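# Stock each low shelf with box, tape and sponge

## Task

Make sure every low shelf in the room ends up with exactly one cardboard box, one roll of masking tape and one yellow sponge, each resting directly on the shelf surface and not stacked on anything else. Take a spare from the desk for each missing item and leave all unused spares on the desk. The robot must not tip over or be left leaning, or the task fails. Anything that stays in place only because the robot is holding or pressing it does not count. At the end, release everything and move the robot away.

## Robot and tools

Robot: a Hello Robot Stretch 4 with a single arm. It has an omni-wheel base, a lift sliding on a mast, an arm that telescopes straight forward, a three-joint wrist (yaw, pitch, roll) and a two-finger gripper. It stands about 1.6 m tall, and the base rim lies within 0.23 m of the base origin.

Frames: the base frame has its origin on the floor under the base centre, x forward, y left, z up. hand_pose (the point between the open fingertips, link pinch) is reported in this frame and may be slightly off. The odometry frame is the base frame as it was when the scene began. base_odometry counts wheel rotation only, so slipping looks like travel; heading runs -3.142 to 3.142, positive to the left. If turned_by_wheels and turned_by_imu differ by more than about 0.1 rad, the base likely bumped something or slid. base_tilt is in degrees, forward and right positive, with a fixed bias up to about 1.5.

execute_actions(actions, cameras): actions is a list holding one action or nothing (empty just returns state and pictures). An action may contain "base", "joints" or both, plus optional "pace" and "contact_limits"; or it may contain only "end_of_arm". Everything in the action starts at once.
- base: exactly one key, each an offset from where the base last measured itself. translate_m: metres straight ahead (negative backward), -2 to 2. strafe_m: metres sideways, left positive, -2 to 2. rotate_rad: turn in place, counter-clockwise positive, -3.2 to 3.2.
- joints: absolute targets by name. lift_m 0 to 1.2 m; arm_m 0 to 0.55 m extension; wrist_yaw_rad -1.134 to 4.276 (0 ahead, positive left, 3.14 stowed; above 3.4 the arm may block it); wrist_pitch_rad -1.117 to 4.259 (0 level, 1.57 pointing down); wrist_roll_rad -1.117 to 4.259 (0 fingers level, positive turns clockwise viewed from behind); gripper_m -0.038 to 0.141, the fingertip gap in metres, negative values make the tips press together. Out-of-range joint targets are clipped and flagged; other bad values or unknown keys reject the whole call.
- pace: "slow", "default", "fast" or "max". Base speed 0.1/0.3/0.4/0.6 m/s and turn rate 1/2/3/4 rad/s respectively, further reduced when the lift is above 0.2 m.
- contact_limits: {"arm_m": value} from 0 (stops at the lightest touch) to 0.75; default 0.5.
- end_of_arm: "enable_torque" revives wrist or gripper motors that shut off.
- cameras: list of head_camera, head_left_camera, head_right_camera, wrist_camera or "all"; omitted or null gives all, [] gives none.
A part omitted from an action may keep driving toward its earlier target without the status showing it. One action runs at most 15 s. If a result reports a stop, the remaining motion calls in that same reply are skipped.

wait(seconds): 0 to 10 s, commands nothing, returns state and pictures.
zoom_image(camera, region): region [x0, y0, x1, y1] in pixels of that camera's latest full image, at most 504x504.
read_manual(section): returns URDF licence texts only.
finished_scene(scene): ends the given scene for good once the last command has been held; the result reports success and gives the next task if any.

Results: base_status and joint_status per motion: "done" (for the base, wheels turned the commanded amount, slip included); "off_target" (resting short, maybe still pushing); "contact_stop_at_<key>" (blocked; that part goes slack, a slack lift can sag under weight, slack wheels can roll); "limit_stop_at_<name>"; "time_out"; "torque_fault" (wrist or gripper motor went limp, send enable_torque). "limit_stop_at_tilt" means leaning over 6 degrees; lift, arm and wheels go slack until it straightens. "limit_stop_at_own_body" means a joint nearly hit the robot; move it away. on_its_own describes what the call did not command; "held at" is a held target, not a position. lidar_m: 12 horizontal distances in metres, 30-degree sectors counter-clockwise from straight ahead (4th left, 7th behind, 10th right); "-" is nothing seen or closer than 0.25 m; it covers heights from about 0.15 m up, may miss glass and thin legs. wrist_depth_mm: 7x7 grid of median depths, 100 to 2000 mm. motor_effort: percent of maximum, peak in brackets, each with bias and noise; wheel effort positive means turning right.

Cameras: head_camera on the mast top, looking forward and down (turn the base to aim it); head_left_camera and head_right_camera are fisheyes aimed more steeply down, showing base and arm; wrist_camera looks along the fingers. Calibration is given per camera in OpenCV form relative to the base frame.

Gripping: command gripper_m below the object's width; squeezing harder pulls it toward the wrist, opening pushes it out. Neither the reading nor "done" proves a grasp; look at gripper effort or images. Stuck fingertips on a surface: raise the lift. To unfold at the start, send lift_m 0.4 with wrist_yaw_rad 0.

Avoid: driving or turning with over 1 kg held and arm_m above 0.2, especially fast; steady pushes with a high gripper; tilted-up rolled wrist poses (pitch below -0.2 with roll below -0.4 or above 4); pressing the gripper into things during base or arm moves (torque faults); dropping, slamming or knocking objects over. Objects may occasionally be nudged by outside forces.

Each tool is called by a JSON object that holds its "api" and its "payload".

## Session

{"api": "execute_actions", "payload": {"actions": []}}

Scene clock: 0.00 s.
base_odometry: x=+0.000 y=+0.000 heading=+0.000 (m, m, rad; odometry frame)
turned_by_wheels: +0.000 (rad since the last result)
turned_by_imu: +0.000 (rad since the last result)
base_tilt: forward=-0.1 right=-0.3 (deg)
lidar_m: 0.84 2.24 1.16 0.71 0.62 0.62 0.78 0.67 0.67 0.82 1.05 0.72
base_status: not commanded
joint_positions: lift_m=+0.138 arm_m=+0.001 wrist_yaw_rad=+3.211 wrist_pitch_rad=+0.004 wrist_roll_rad=+0.005 gripper_m=+0.057
joint_status: not commanded
motor_effort: lift_m=+19 arm_m=-1 wrist_yaw_rad=+0 wrist_pitch_rad=-7 wrist_roll_rad=+0 gripper_m=-3 wheel_0=+0 wheel_1=+0 wheel_2=+0 (%)
hand_pose: x=-0.1223 y=+0.0672 z=+0.3151 quat_wxyz=(-0.035, -0.002, +0.002, +0.999) (m; base frame)
wrist_depth_mm: - - 135 1060 831 676 585 / - 110 135 1042 820 661 574 / - 120 145 976 798 654 569 / 134 134 286 976 778 647 559 / 1308 1281 1229 946 759 627 549 / 866 189 1025 219 732 615 535 / 459 715 112 820 683 603 530
pictures: head_camera, head_left_camera, head_right_camera, wrist_camera
camera_calibration (this result's frames):
wrist_camera: T_world_to_cam=[[0.00119432, 0.989842, 0.142163, -0.132409], [0.0017522, 0.142161, -0.989842, 0.360686], [-0.999998, 0.00143129, -0.00156462, 0.107612], [0, 0, 0, 1]] pos_world=[0.107138, 0.0796342, 0.376014]
Images, in order (width x height): head_camera 420x560, head_left_camera 420x672, head_right_camera 420x672, wrist_camera 616x392.

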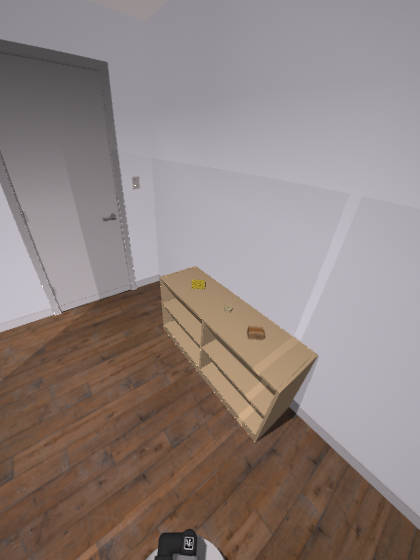

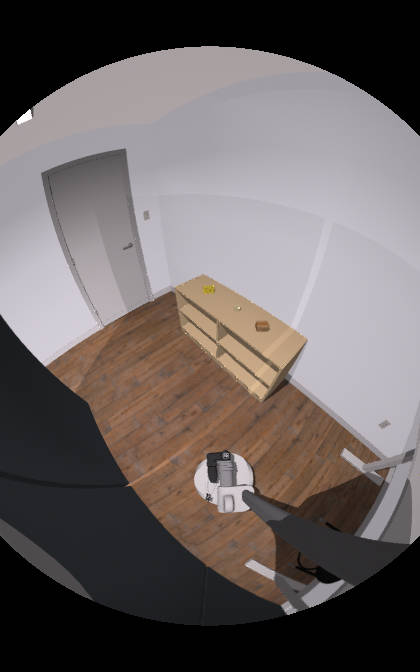

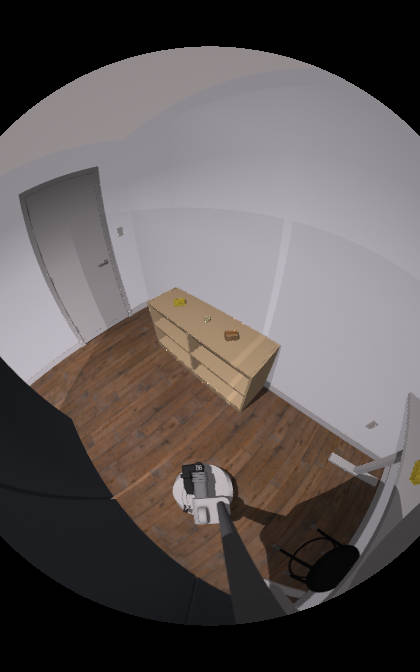

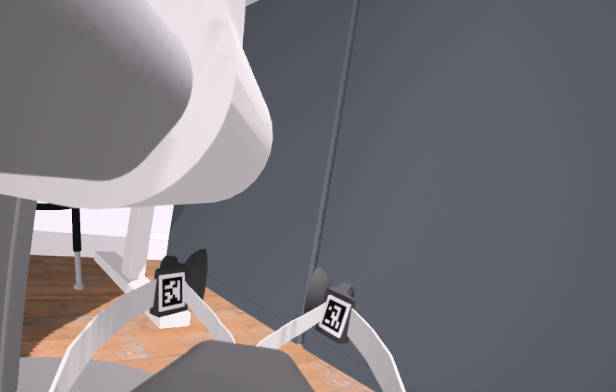

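{"api": "execute_actions", "payload": {"actions": [{"base":{"rotate_rad":-2.41},"pace":"fast"}], "cameras": ["head_camera","head_left_camera"]}}

Scene clock: 8.03 s.
base_odometry: x=+0.000 y=+0.000 heading=-2.410 (m, m, rad; odometry frame)
turned_by_wheels: -2.410 (rad since the last result)
turned_by_imu: -2.405 (rad since the last result)
base_tilt: forward=+0.0 right=-0.4 (deg)
lidar_m: 0.67 0.71 0.97 0.85 0.72 0.98 2.23 0.87 0.64 0.60 0.65 0.71
base_status: done
joint_positions: lift_m=+0.138 arm_m=+0.001 wrist_yaw_rad=+3.211 wrist_pitch_rad=+0.004 wrist_roll_rad=+0.005 gripper_m=+0.057
joint_status: not commanded
motor_effort: lift_m=+20(20) arm_m=+0(0) wrist_yaw_rad=+1(0) wrist_pitch_rad=-6(6) wrist_roll_rad=+1(0) gripper_m=-4(6) wheel_0=+1(7) wheel_1=+0(13) wheel_2=+0(5) (%)
hand_pose: x=-0.1223 y=+0.0672 z=+0.3151 quat_wxyz=(-0.035, -0.002, +0.002, +0.999) (m; base frame)
wrist_depth_mm: - - 135 - - - 1708 / - 110 135 - - - 1576 / - 120 145 - - - 1430 / 134 134 287 - - 1499 931 / 1078 1430 - - - 1499 917 / 891 189 1008 220 1464 1397 931 / 459 715 112 831 891 976 904
pictures: head_camera, head_left_camera
Images, in order (width x height): head_camera 420x560, head_left_camera 420x672.

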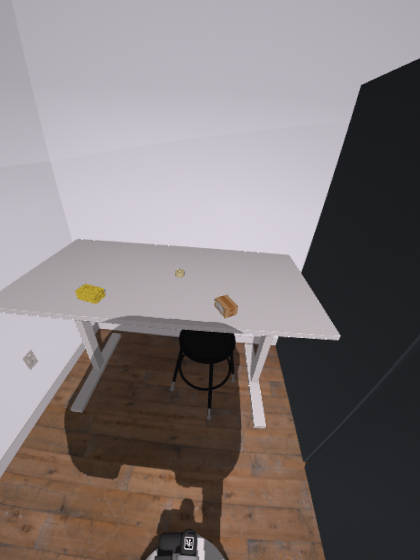

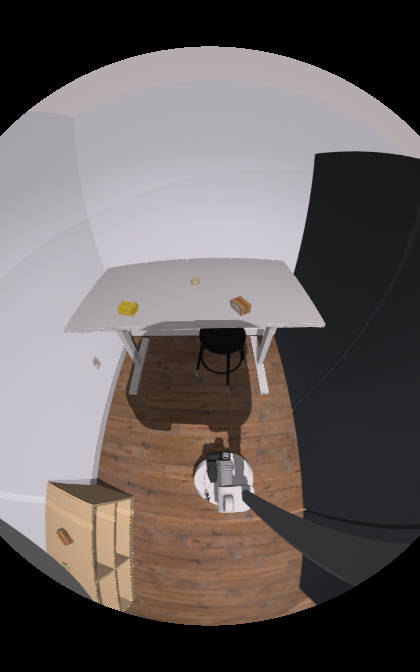

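{"api": "execute_actions", "payload": {"actions": [{"base":{"translate_m":0.15},"joints":{"lift_m":1.2,"wrist_yaw_rad":0,"gripper_m":0.13},"pace":"fast"}], "cameras": []}}

{"api": "execute_actions", "payload": {"actions": [{"joints":{"arm_m":0.44,"wrist_pitch_rad":1.57,"wrist_roll_rad":-0.6},"pace":"fast"}], "cameras": ["wrist_camera"]}}

Scene clock: 16.83 s.
base_odometry: x=-0.112 y=-0.100 heading=-2.410 (m, m, rad; odometry frame)
turned_by_wheels: +0.000 (rad since the last result)
turned_by_imu: +0.000 (rad since the last result)
base_tilt: forward=-0.1 right=-0.2 (deg)
lidar_m: 0.53 0.57 0.77 1.05 0.78 1.04 2.40 0.88 0.65 0.61 0.65 0.53
base_status: done
joint_positions: lift_m=+1.200 arm_m=+0.001 wrist_yaw_rad=+0.000 wrist_pitch_rad=+0.004 wrist_roll_rad=+0.005 gripper_m=+0.130
joint_status: all done
motor_effort: lift_m=+21(24) arm_m=-1(1) wrist_yaw_rad=-1(4) wrist_pitch_rad=-7(7) wrist_roll_rad=+0(1) gripper_m=+0(2) wheel_0=+0(7) wheel_1=+0(6) wheel_2=+1(14) (%)
hand_pose: x=+0.4601 y=-0.0873 z=+1.3770 quat_wxyz=(+1.000, +0.002, +0.002, +0.000) (m; base frame)
wrist_depth_mm: 1042 1060 1078 1078 1098 1138 1025 / 1042 1060 1098 1078 1098 1118 820 / 1042 1078 1078 1078 1098 1098 798 / 1060 1078 1078 1098 1118 1060 768 / 1060 1078 1078 1098 1118 1025 750 / 1060 1060 1078 1098 225 960 715 / 831 917 112 1098 1098 917 699
pictures: none
No camera images: the call's "cameras" was empty. Leave "cameras" out to get every camera's image.

Scene clock: 18.83 s.
base_odometry: x=-0.112 y=-0.100 heading=-2.410 (m, m, rad; odometry frame)
turned_by_wheels: +0.000 (rad since the last result)
turned_by_imu: +0.000 (rad since the last result)
base_tilt: forward=-0.1 right=-0.2 (deg)
lidar_m: 0.52 0.54 0.77 1.06 0.78 1.04 2.40 0.88 0.64 0.62 0.67 0.55
base_status: not commanded
joint_positions: lift_m=+1.200 arm_m=+0.439 wrist_yaw_rad=+0.000 wrist_pitch_rad=+1.570 wrist_roll_rad=-0.600 gripper_m=+0.130
joint_status: all done
motor_effort: lift_m=+21(22) arm_m=+6(5) wrist_yaw_rad=+0(0) wrist_pitch_rad=+1(2) wrist_roll_rad=+0(2) gripper_m=+1(0) wheel_0=+0(0) wheel_1=+0(0) wheel_2=+1(1) (%)
hand_pose: x=+0.6101 y=-0.0874 z=+1.0896 quat_wxyz=(+0.676, -0.209, +0.675, +0.209) (m; base frame)
wrist_depth_mm: 343 349 357 364 370 379 384 / 343 351 357 364 373 379 387 / 1205 351 357 366 373 379 387 / 1205 353 359 315 373 379 387 / 1255 1138 359 317 375 382 389 / 1042 1060 362 364 226 382 389 / 1042 1060 112 368 373 382 389
pictures: wrist_camera
camera_calibration (this result's frames):
wrist_camera: T_world_to_cam=[[0.678044, -0.731593, 0.0709159, -0.57609], [-0.733773, -0.679355, 0.00731276, 0.438448], [0.0428272, -0.0569946, -0.997455, 1.2852], [0, 0, 0, 1]] pos_world=[0.657294, -0.0503515, 1.31957]
Images, in order (width x height): wrist_camera 616x392.

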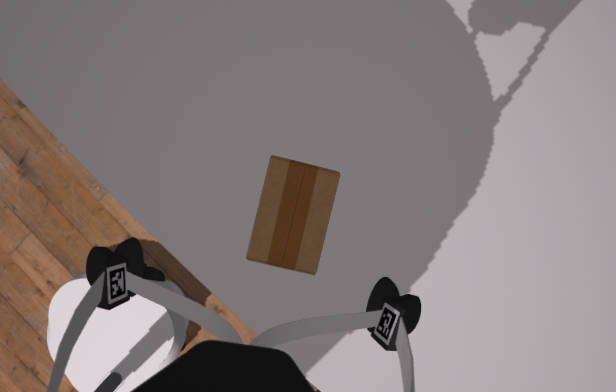

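{"api": "execute_actions", "payload": {"actions": [{"joints":{"lift_m":1.098,"arm_m":0.477,"wrist_roll_rad":-0.51,"gripper_m":0.10}}], "cameras": ["wrist_camera"]}}

{"api": "execute_actions", "payload": {"actions": [{"joints":{"gripper_m":0.025}}], "cameras": ["wrist_camera"]}}

{"api": "execute_actions", "payload": {"actions": [{"joints":{"lift_m":1.14},"pace":"fast"}], "cameras": ["wrist_camera"]}}

Scene clock: 27.63 s.
base_odometry: x=-0.112 y=-0.100 heading=-2.410 (m, m, rad; odometry frame)
turned_by_wheels: +0.000 (rad since the last result)
turned_by_imu: +0.000 (rad since the last result)
base_tilt: forward=-0.1 right=-0.3 (deg)
lidar_m: 0.52 0.60 0.77 1.06 0.78 1.03 2.39 0.88 0.66 0.62 0.64 0.59
base_status: not commanded
joint_positions: lift_m=+1.098 arm_m=+0.476 wrist_yaw_rad=+0.000 wrist_pitch_rad=+1.570 wrist_roll_rad=-0.510 gripper_m=+0.100
joint_status: all done
motor_effort: lift_m=+17(20) arm_m=+7(5) wrist_yaw_rad=+0(0) wrist_pitch_rad=+0(1) wrist_roll_rad=+1(2) gripper_m=-1(1) wheel_0=+0(0) wheel_1=+0(0) wheel_2=+1(1) (%)
hand_pose: x=+0.6470 y=-0.0874 z=+0.9879 quat_wxyz=(+0.684, -0.179, +0.684, +0.178) (m; base frame)
wrist_depth_mm: 249 253 258 263 267 273 278 / 250 254 259 263 267 274 278 / 250 254 259 264 268 274 278 / 250 254 258 264 270 274 279 / 251 252 212 215 270 276 279 / 946 253 211 214 270 276 281 / 946 946 112 265 270 277 281
pictures: wrist_camera
camera_calibration (this result's frames):
wrist_camera: T_world_to_cam=[[0.60969, -0.789482, 0.070683, -0.554503], [-0.791763, -0.610783, 0.00746394, 0.509623], [0.0372793, -0.0605149, -0.997471, 1.18554], [0, 0, 0, 1]] pos_world=[0.697379, -0.0547579, 1.21794]
Images, in order (width x height): wrist_camera 616x392.

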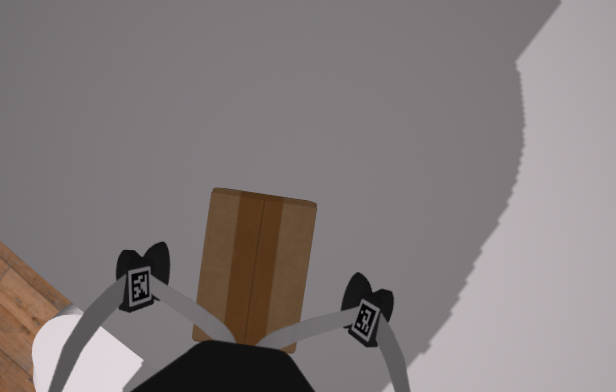

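Scene clock: 29.20 s.
base_odometry: x=-0.112 y=-0.100 heading=-2.410 (m, m, rad; odometry frame)
turned_by_wheels: +0.000 (rad since the last result)
turned_by_imu: +0.000 (rad since the last result)
base_tilt: forward=-0.1 right=-0.3 (deg)
lidar_m: 0.52 0.58 0.77 1.05 0.80 1.04 2.40 0.89 0.65 0.62 0.66 0.58
base_status: not commanded
joint_positions: lift_m=+1.098 arm_m=+0.476 wrist_yaw_rad=+0.000 wrist_pitch_rad=+1.570 wrist_roll_rad=-0.510 gripper_m=+0.025
joint_status: all done
motor_effort: lift_m=+17(17) arm_m=+7(7) wrist_yaw_rad=+0(1) wrist_pitch_rad=+0(0) wrist_roll_rad=+1(1) gripper_m=-18(21) wheel_0=+0(0) wheel_1=+0(0) wheel_2=+1(1) (%)
hand_pose: x=+0.6470 y=-0.0874 z=+0.9879 quat_wxyz=(+0.684, -0.179, +0.684, +0.178) (m; base frame)
wrist_depth_mm: 248 253 258 263 267 273 278 / 248 253 258 263 268 273 279 / 249 254 258 263 268 273 278 / 250 254 257 264 268 274 279 / 250 254 202 204 270 276 279 / 946 187 201 203 271 276 281 / 946 946 112 265 268 276 281
pictures: wrist_camera
camera_calibration (this result's frames):
wrist_camera: T_world_to_cam=[[0.609685, -0.789485, 0.0706866, -0.554506], [-0.791766, -0.610779, 0.00745931, 0.509633], [0.0372848, -0.0605151, -0.997471, 1.18554], [0, 0, 0, 1]] pos_world=[0.697381, -0.0547582, 1.21794]
Images, in order (width x height): wrist_camera 616x392.

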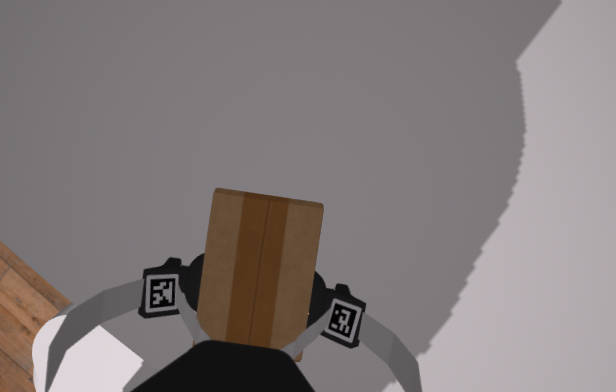

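Scene clock: 30.07 s.
base_odometry: x=-0.112 y=-0.100 heading=-2.410 (m, m, rad; odometry frame)
turned_by_wheels: +0.000 (rad since the last result)
turned_by_imu: +0.000 (rad since the last result)
base_tilt: forward=+0.0 right=-0.4 (deg)
lidar_m: 0.52 0.56 0.76 1.04 0.79 1.04 2.39 0.88 0.66 0.62 0.66 0.56
base_status: not commanded
joint_positions: lift_m=+1.140 arm_m=+0.476 wrist_yaw_rad=+0.000 wrist_pitch_rad=+1.570 wrist_roll_rad=-0.510 gripper_m=+0.025
joint_status: all done
motor_effort: lift_m=+22(24) arm_m=+6(6) wrist_yaw_rad=+0(1) wrist_pitch_rad=+0(0) wrist_roll_rad=+1(2) gripper_m=-19(19) wheel_0=+0(0) wheel_1=+0(0) wheel_2=+1(1) (%)
hand_pose: x=+0.6470 y=-0.0874 z=+1.0295 quat_wxyz=(+0.684, -0.179, +0.684, +0.178) (m; base frame)
wrist_depth_mm: 287 291 298 304 309 315 322 / 289 293 300 304 309 317 322 / 289 293 300 306 312 319 322 / 289 294 298 304 312 317 324 / 291 294 202 204 312 319 325 / 1160 187 201 203 312 319 324 / 991 991 112 306 310 320 325
pictures: wrist_camera
camera_calibration (this result's frames):
wrist_camera: T_world_to_cam=[[0.609687, -0.789485, 0.0706729, -0.557432], [-0.791766, -0.610779, 0.00747706, 0.509304], [0.0372625, -0.0605151, -0.997472, 1.22704], [0, 0, 0, 1]] pos_world=[0.697386, -0.0547582, 1.25952]
Images, in order (width x height): wrist_camera 616x392.

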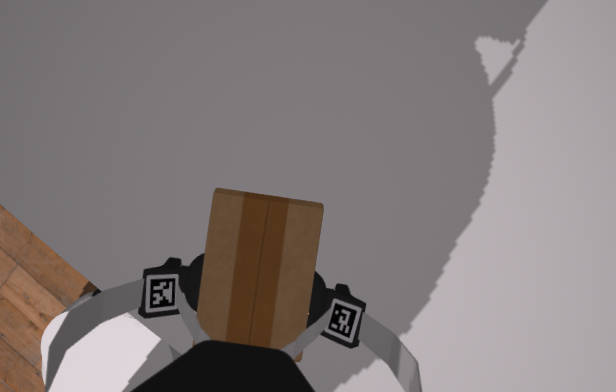

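{"api": "execute_actions", "payload": {"actions": [{"base":{"translate_m":-0.25},"joints":{"arm_m":0.0,"wrist_roll_rad":1.57},"pace":"fast"}], "cameras": []}}

{"api": "execute_actions", "payload": {"actions": [{"base":{"translate_m":-1.7},"joints":{"lift_m":0.47},"pace":"fast"}], "cameras": ["head_right_camera"]}}

Scene clock: 39.00 s.
base_odometry: x=+0.074 y=+0.067 heading=-2.410 (m, m, rad; odometry frame)
turned_by_wheels: +0.000 (rad since the last result)
turned_by_imu: +0.001 (rad since the last result)
base_tilt: forward=+0.1 right=-0.3 (deg)
lidar_m: 0.77 0.81 1.11 0.69 0.74 1.01 2.15 0.89 0.62 0.61 0.65 0.81
base_status: done
joint_positions: lift_m=+1.140 arm_m=+0.002 wrist_yaw_rad=+0.000 wrist_pitch_rad=+1.570 wrist_roll_rad=+1.570 gripper_m=+0.025
joint_status: all done
motor_effort: lift_m=+22(22) arm_m=-6(8) wrist_yaw_rad=+1(1) wrist_pitch_rad=-1(1) wrist_roll_rad=+1(5) gripper_m=-15(16) wheel_0=+0(6) wheel_1=-1(9) wheel_2=-1(11) (%)
hand_pose: x=+0.1726 y=-0.0874 z=+1.0295 quat_wxyz=(+0.500, +0.500, +0.500, -0.500) (m; base frame)
wrist_depth_mm: 1182 1182 1205 1138 1042 931 854 / 1160 1182 1205 1229 1255 1255 1118 / 1182 1205 1229 1255 1255 1281 1308 / 1205 1205 1205 1042 1255 1281 1336 / 1182 1205 202 205 1060 539 1336 / 1160 186 201 203 1281 1281 293 / 1182 1205 112 1255 1281 1308 1336
pictures: none
No camera images: the call's "cameras" was empty. Leave "cameras" out to get every camera's image.

Scene clock: 45.83 s.
base_odometry: x=+1.340 y=+1.202 heading=-2.410 (m, m, rad; odometry frame)
turned_by_wheels: +0.000 (rad since the last result)
turned_by_imu: +0.005 (rad since the last result)
base_tilt: forward=-0.1 right=-0.2 (deg)
lidar_m: 2.48 1.03 0.81 1.10 0.63 0.46 0.44 0.48 0.68 2.01 0.76 0.87
base_status: done
joint_positions: lift_m=+0.470 arm_m=+0.002 wrist_yaw_rad=+0.000 wrist_pitch_rad=+1.570 wrist_roll_rad=+1.570 gripper_m=+0.025
joint_status: all done
motor_effort: lift_m=+17(20) arm_m=-6(6) wrist_yaw_rad=+1(1) wrist_pitch_rad=+0(1) wrist_roll_rad=+2(1) gripper_m=-19(20) wheel_0=-1(5) wheel_1=-1(4) wheel_2=+1(14) (%)
hand_pose: x=+0.1727 y=-0.0874 z=+0.3599 quat_wxyz=(+0.500, +0.500, +0.500, -0.500) (m; base frame)
wrist_depth_mm: 549 559 574 580 597 609 621 / 549 564 574 585 591 609 615 / 554 564 580 591 597 609 627 / 554 564 569 379 387 399 621 / 554 559 202 205 382 387 399 / 554 187 201 203 382 389 291 / 554 564 112 375 382 392 399
pictures: head_right_camera
Images, in order (width x height): head_right_camera 420x672.

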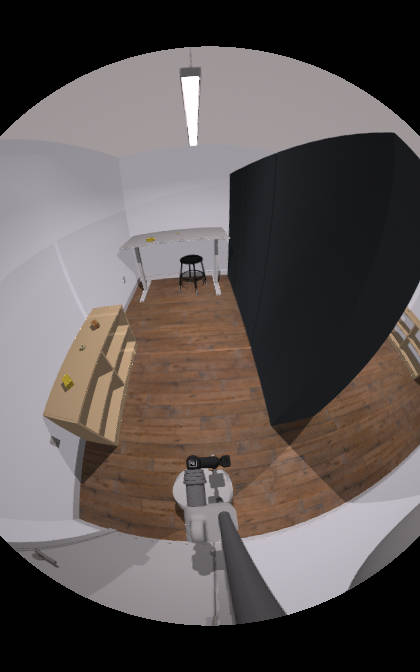

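{"api": "execute_actions", "payload": {"actions": [{"base":{"strafe_m":-1.8},"pace":"max"}], "cameras": ["head_right_camera","head_camera"]}}

{"api": "zoom_image", "payload": {"camera": "head_right_camera", "region": [260, 260, 420, 420]}}

{"api": "zoom_image", "payload": {"camera": "head_camera", "region": [150, 190, 300, 290]}}

Scene clock: 59.60 s.
base_odometry: x=+0.137 y=+2.542 heading=-2.410 (m, m, rad; odometry frame)
turned_by_wheels: +0.000 (rad since the last result)
turned_by_imu: -0.004 (rad since the last result)
base_tilt: forward=-0.1 right=-0.2 (deg)
lidar_m: 2.76 1.00 0.83 1.78 0.69 0.49 0.47 0.48 0.70 1.46 1.47 2.06
base_status: done
joint_positions: lift_m=+0.470 arm_m=+0.002 wrist_yaw_rad=+0.000 wrist_pitch_rad=+1.570 wrist_roll_rad=+1.570 gripper_m=+0.025
joint_status: not commanded
motor_effort: lift_m=+20(20) arm_m=-6(6) wrist_yaw_rad=+0(1) wrist_pitch_rad=+1(0) wrist_roll_rad=+2(1) gripper_m=-18(17) wheel_0=-2(12) wheel_1=+2(15) wheel_2=+1(1) (%)
hand_pose: x=+0.1727 y=-0.0874 z=+0.3597 quat_wxyz=(+0.500, +0.500, +0.500, -0.500) (m; base frame)
wrist_depth_mm: 544 564 569 585 597 609 621 / 554 564 569 580 591 609 615 / 554 559 574 585 597 615 621 / 554 559 569 379 384 399 621 / 554 564 202 204 382 387 399 / 554 187 201 203 379 387 293 / 554 564 112 375 379 392 399
pictures: head_camera, head_right_camera
Images, in order (width x height): head_camera 420x560, head_right_camera 420x672.

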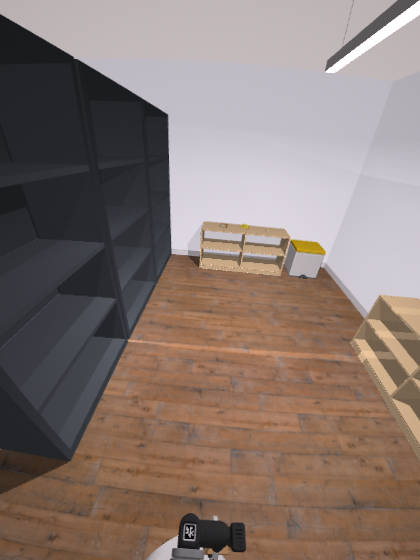

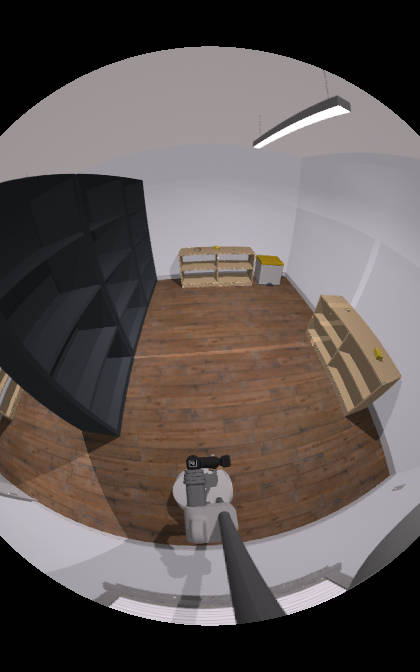

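Region (260, 260, 420, 420) of head_right_camera's 420x672 image, scaled by 3.150, with more detail than that image has.

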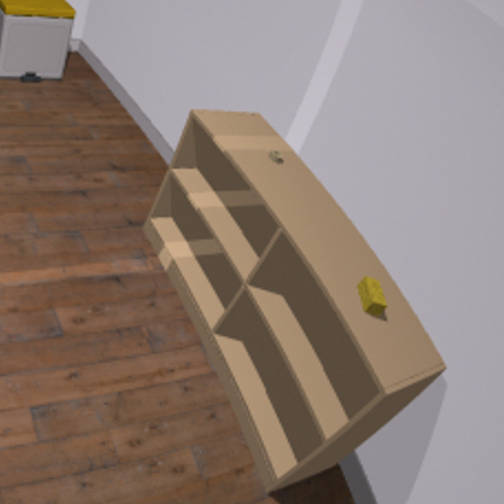

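Region (150, 190, 300, 290) of head_camera's 420x560 image, scaled by 3.360, with more detail than that image has.

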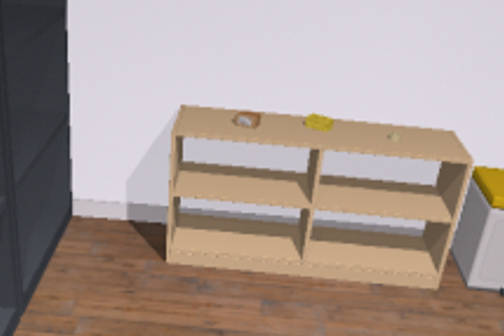

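{"api": "execute_actions", "payload": {"actions": [{"base":{"rotate_rad":-0.99},"pace":"fast"}], "cameras": ["head_camera"]}}

{"api": "execute_actions", "payload": {"actions": [{"base":{"translate_m":1.15},"joints":{"lift_m":0.83,"arm_m":0.53,"wrist_roll_rad":0.58},"pace":"fast"}], "cameras": ["wrist_camera","head_right_camera"]}}

Scene clock: 68.33 s.
base_odometry: x=+0.137 y=+2.542 heading=+2.883 (m, m, rad; odometry frame)
turned_by_wheels: -0.990 (rad since the last result)
turned_by_imu: -0.988 (rad since the last result)
base_tilt: forward=+0.0 right=-0.2 (deg)
lidar_m: 1.50 2.83 2.22 0.98 0.84 1.62 0.67 0.48 0.46 0.49 0.80 1.47
base_status: done
joint_positions: lift_m=+0.470 arm_m=+0.002 wrist_yaw_rad=+0.000 wrist_pitch_rad=+1.570 wrist_roll_rad=+1.570 gripper_m=+0.025
joint_status: not commanded
motor_effort: lift_m=+20(20) arm_m=-6(6) wrist_yaw_rad=+0(0) wrist_pitch_rad=+0(0) wrist_roll_rad=+1(1) gripper_m=-17(19) wheel_0=+1(7) wheel_1=-1(8) wheel_2=+0(10) (%)
hand_pose: x=+0.1727 y=-0.0874 z=+0.3597 quat_wxyz=(+0.500, +0.500, +0.500, -0.500) (m; base frame)
wrist_depth_mm: 554 564 574 585 591 609 564 / 554 564 574 585 597 609 615 / 554 569 574 580 591 603 621 / 554 564 574 377 387 399 627 / 554 559 202 205 379 389 397 / 549 187 201 203 382 387 293 / 554 564 112 375 379 392 399
pictures: head_camera
Images, in order (width x height): head_camera 420x560.

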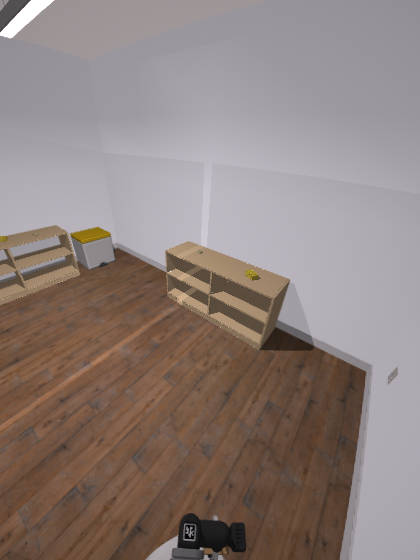

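Scene clock: 72.50 s.
base_odometry: x=-0.975 y=+2.835 heading=+2.883 (m, m, rad; odometry frame)
turned_by_wheels: +0.000 (rad since the last result)
turned_by_imu: -0.003 (rad since the last result)
base_tilt: forward=+0.1 right=-0.5 (deg)
lidar_m: 0.52 0.75 2.14 2.22 1.72 1.67 1.49 1.19 1.14 1.17 0.49 0.46
base_status: done
joint_positions: lift_m=+0.830 arm_m=+0.529 wrist_yaw_rad=+0.000 wrist_pitch_rad=+1.570 wrist_roll_rad=+0.580 gripper_m=+0.025
joint_status: all done
motor_effort: lift_m=+22(25) arm_m=+6(11) wrist_yaw_rad=+0(2) wrist_pitch_rad=+0(1) wrist_roll_rad=+0(2) gripper_m=-16(19) wheel_0=+0(8) wheel_1=+0(9) wheel_2=+3(11) (%)
hand_pose: x=+0.7001 y=-0.0874 z=+0.7195 quat_wxyz=(+0.678, +0.202, +0.677, -0.202) (m; base frame)
wrist_depth_mm: 315 320 327 334 342 373 355 / 315 322 327 334 342 347 355 / 317 322 327 334 342 347 353 / 317 322 327 334 340 349 355 / 317 322 202 205 342 349 355 / 317 187 200 203 343 351 355 / 319 324 112 338 342 351 357
pictures: head_right_camera, wrist_camera
camera_calibration (this result's frames):
wrist_camera: T_world_to_cam=[[-0.418194, -0.905666, 0.069878, 0.142111], [-0.907645, 0.419674, 0.00733781, 0.724972], [-0.0359716, -0.0603558, -0.997529, 0.967195], [0, 0, 0, 1]] pos_world=[0.752239, -0.117171, 0.949554]
Images, in order (width x height): head_right_camera 420x672, wrist_camera 616x392.

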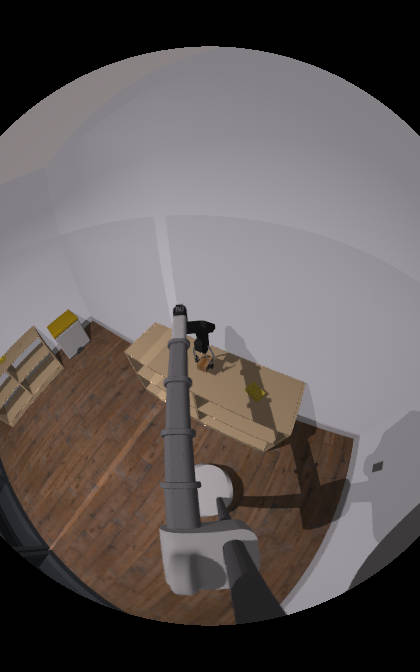

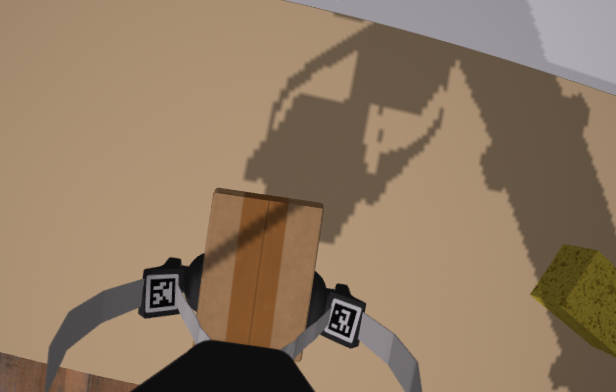

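{"api": "execute_actions", "payload": {"actions": [{"joints":{"lift_m":0.759,"arm_m":0.55}}], "cameras": []}}

{"api": "execute_actions", "payload": {"actions": [{"joints":{"gripper_m":0.09}}], "cameras": []}}

{"api": "execute_actions", "payload": {"actions": [{"joints":{"lift_m":0.83},"pace":"fast"}], "cameras": ["wrist_camera"]}}

{"api": "execute_actions", "payload": {"actions": [{"base":{"translate_m":-0.2},"joints":{"arm_m":0.0},"pace":"max"}], "cameras": ["head_left_camera","head_camera"]}}

{"api": "zoom_image", "payload": {"camera": "head_left_camera", "region": [0, 250, 200, 450]}}

Scene clock: 87.03 s.
base_odometry: x=-0.975 y=+2.835 heading=+2.883 (m, m, rad; odometry frame)
turned_by_wheels: +0.000 (rad since the last result)
turned_by_imu: +0.000 (rad since the last result)
base_tilt: forward=-0.1 right=-0.3 (deg)
lidar_m: 0.52 0.74 2.14 2.23 1.72 1.68 1.48 1.17 1.12 1.15 0.47 0.46
base_status: not commanded
joint_positions: lift_m=+0.759 arm_m=+0.549 wrist_yaw_rad=+0.000 wrist_pitch_rad=+1.570 wrist_roll_rad=+0.580 gripper_m=+0.025
joint_status: all done
motor_effort: lift_m=+17(19) arm_m=+6(8) wrist_yaw_rad=+0(0) wrist_pitch_rad=+0(0) wrist_roll_rad=+0(0) gripper_m=-20(16) wheel_0=+1(0) wheel_1=+0(0) wheel_2=+2(3) (%)
hand_pose: x=+0.7200 y=-0.0874 z=+0.6489 quat_wxyz=(+0.678, +0.202, +0.677, -0.202) (m; base frame)
wrist_depth_mm: 249 253 258 263 268 276 315 / 249 253 258 264 268 274 279 / 250 254 259 265 270 274 279 / 250 255 258 264 271 276 281 / 251 254 202 204 271 277 282 / 251 187 201 203 272 277 282 / 251 255 112 266 270 277 283
pictures: none
No camera images: the call's "cameras" was empty. Leave "cameras" out to get every camera's image.

Scene clock: 88.50 s.
base_odometry: x=-0.975 y=+2.835 heading=+2.883 (m, m, rad; odometry frame)
turned_by_wheels: +0.000 (rad since the last result)
turned_by_imu: +0.000 (rad since the last result)
base_tilt: forward=-0.1 right=-0.3 (deg)
lidar_m: 0.51 0.75 2.15 2.24 1.70 1.66 1.48 1.17 1.15 1.16 0.47 0.46
base_status: not commanded
joint_positions: lift_m=+0.759 arm_m=+0.549 wrist_yaw_rad=+0.000 wrist_pitch_rad=+1.570 wrist_roll_rad=+0.580 gripper_m=+0.090
joint_status: all done
motor_effort: lift_m=+17(17) arm_m=+6(6) wrist_yaw_rad=+0(0) wrist_pitch_rad=+0(0) wrist_roll_rad=+0(0) gripper_m=+1(13) wheel_0=+1(1) wheel_1=+0(0) wheel_2=+2(3) (%)
hand_pose: x=+0.7200 y=-0.0874 z=+0.6489 quat_wxyz=(+0.678, +0.202, +0.677, -0.202) (m; base frame)
wrist_depth_mm: 249 253 258 263 270 276 315 / 250 254 259 263 270 274 281 / 250 254 259 265 270 276 279 / 250 255 258 265 270 277 279 / 251 254 213 216 271 276 282 / 251 196 213 214 272 277 282 / 249 256 112 267 271 278 283
pictures: none
No camera images: the call's "cameras" was empty. Leave "cameras" out to get every camera's image.

Scene clock: 89.53 s.
base_odometry: x=-0.975 y=+2.835 heading=+2.883 (m, m, rad; odometry frame)
turned_by_wheels: +0.000 (rad since the last result)
turned_by_imu: +0.000 (rad since the last result)
base_tilt: forward=-0.1 right=-0.2 (deg)
lidar_m: 0.50 0.77 2.15 2.19 1.69 1.65 1.49 1.17 1.14 1.16 0.48 0.46
base_status: not commanded
joint_positions: lift_m=+0.830 arm_m=+0.549 wrist_yaw_rad=+0.000 wrist_pitch_rad=+1.570 wrist_roll_rad=+0.580 gripper_m=+0.090
joint_status: all done
motor_effort: lift_m=+21(24) arm_m=+6(6) wrist_yaw_rad=+0(0) wrist_pitch_rad=+0(0) wrist_roll_rad=+0(0) gripper_m=+0(4) wheel_0=+0(1) wheel_1=+0(0) wheel_2=+3(2) (%)
hand_pose: x=+0.7200 y=-0.0874 z=+0.7196 quat_wxyz=(+0.678, +0.202, +0.677, -0.202) (m; base frame)
wrist_depth_mm: 315 320 325 334 370 353 327 / 315 322 327 334 342 349 382 / 317 322 329 336 343 349 355 / 317 322 327 336 342 347 357 / 319 320 327 338 343 349 355 / 317 196 286 286 343 349 353 / 315 324 112 336 343 353 357
pictures: wrist_camera
camera_calibration (this result's frames):
wrist_camera: T_world_to_cam=[[-0.418304, -0.905609, 0.0699608, 0.150449], [-0.907586, 0.419798, 0.0075174, 0.742855], [-0.0361772, -0.0603509, -0.997521, 0.968065], [0, 0, 0, 1]] pos_world=[0.77216, -0.117178, 0.949556]
Images, in order (width x height): wrist_camera 616x392.

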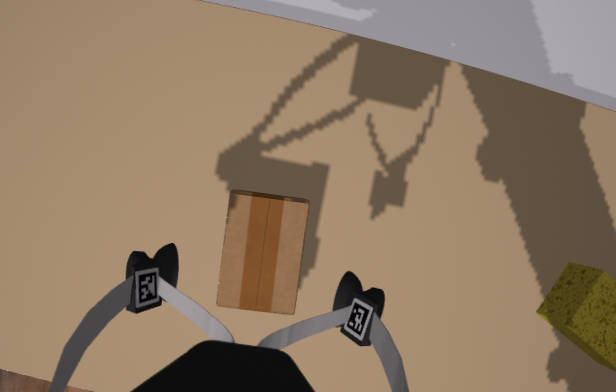

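Scene clock: 91.60 s.
base_odometry: x=-0.781 y=+2.784 heading=+2.883 (m, m, rad; odometry frame)
turned_by_wheels: +0.000 (rad since the last result)
turned_by_imu: +0.001 (rad since the last result)
base_tilt: forward=-0.1 right=-0.1 (deg)
lidar_m: 0.68 1.00 2.25 2.01 1.53 1.49 1.35 1.03 1.03 1.10 0.64 0.62
base_status: done
joint_positions: lift_m=+0.830 arm_m=+0.002 wrist_yaw_rad=+0.000 wrist_pitch_rad=+1.570 wrist_roll_rad=+0.580 gripper_m=+0.090
joint_status: all done
motor_effort: lift_m=+21(21) arm_m=-7(8) wrist_yaw_rad=+1(0) wrist_pitch_rad=-1(1) wrist_roll_rad=+0(0) gripper_m=-1(1) wheel_0=+0(7) wheel_1=+0(8) wheel_2=-3(12) (%)
hand_pose: x=+0.1726 y=-0.0874 z=+0.7196 quat_wxyz=(+0.678, +0.202, +0.677, -0.202) (m; base frame)
wrist_depth_mm: 891 904 917 917 946 976 991 / 891 917 931 931 960 960 1008 / 891 904 917 946 960 976 991 / 891 904 917 946 960 976 991 / 891 904 723 732 960 991 1008 / 891 196 715 732 946 991 1008 / 891 904 112 603 976 991 1008
pictures: head_camera, head_left_camera
Images, in order (width x height): head_camera 420x560, head_left_camera 420x672.

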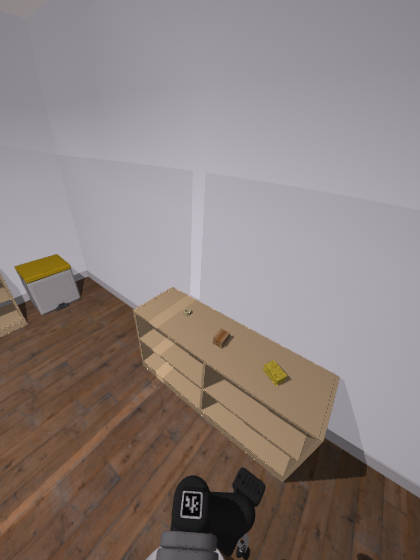

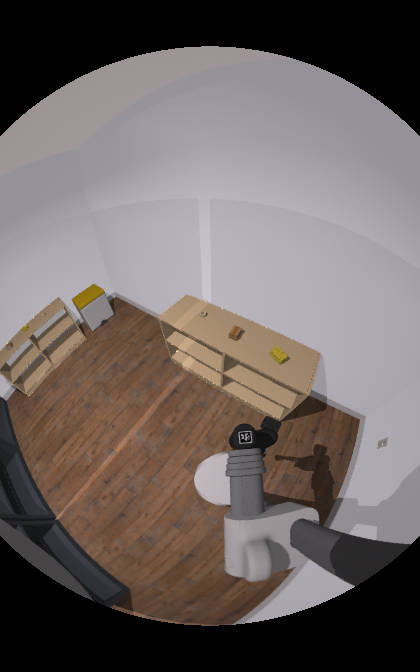

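Region (0, 250, 200, 450) of head_left_camera's 420x672 image, scaled by 2.520, with more detail than that image has.

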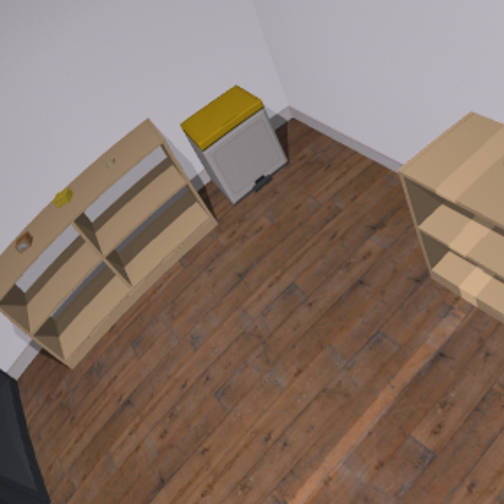

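{"api": "finished_scene", "payload": {"scene": 2}}

The scene is finished: the task was done.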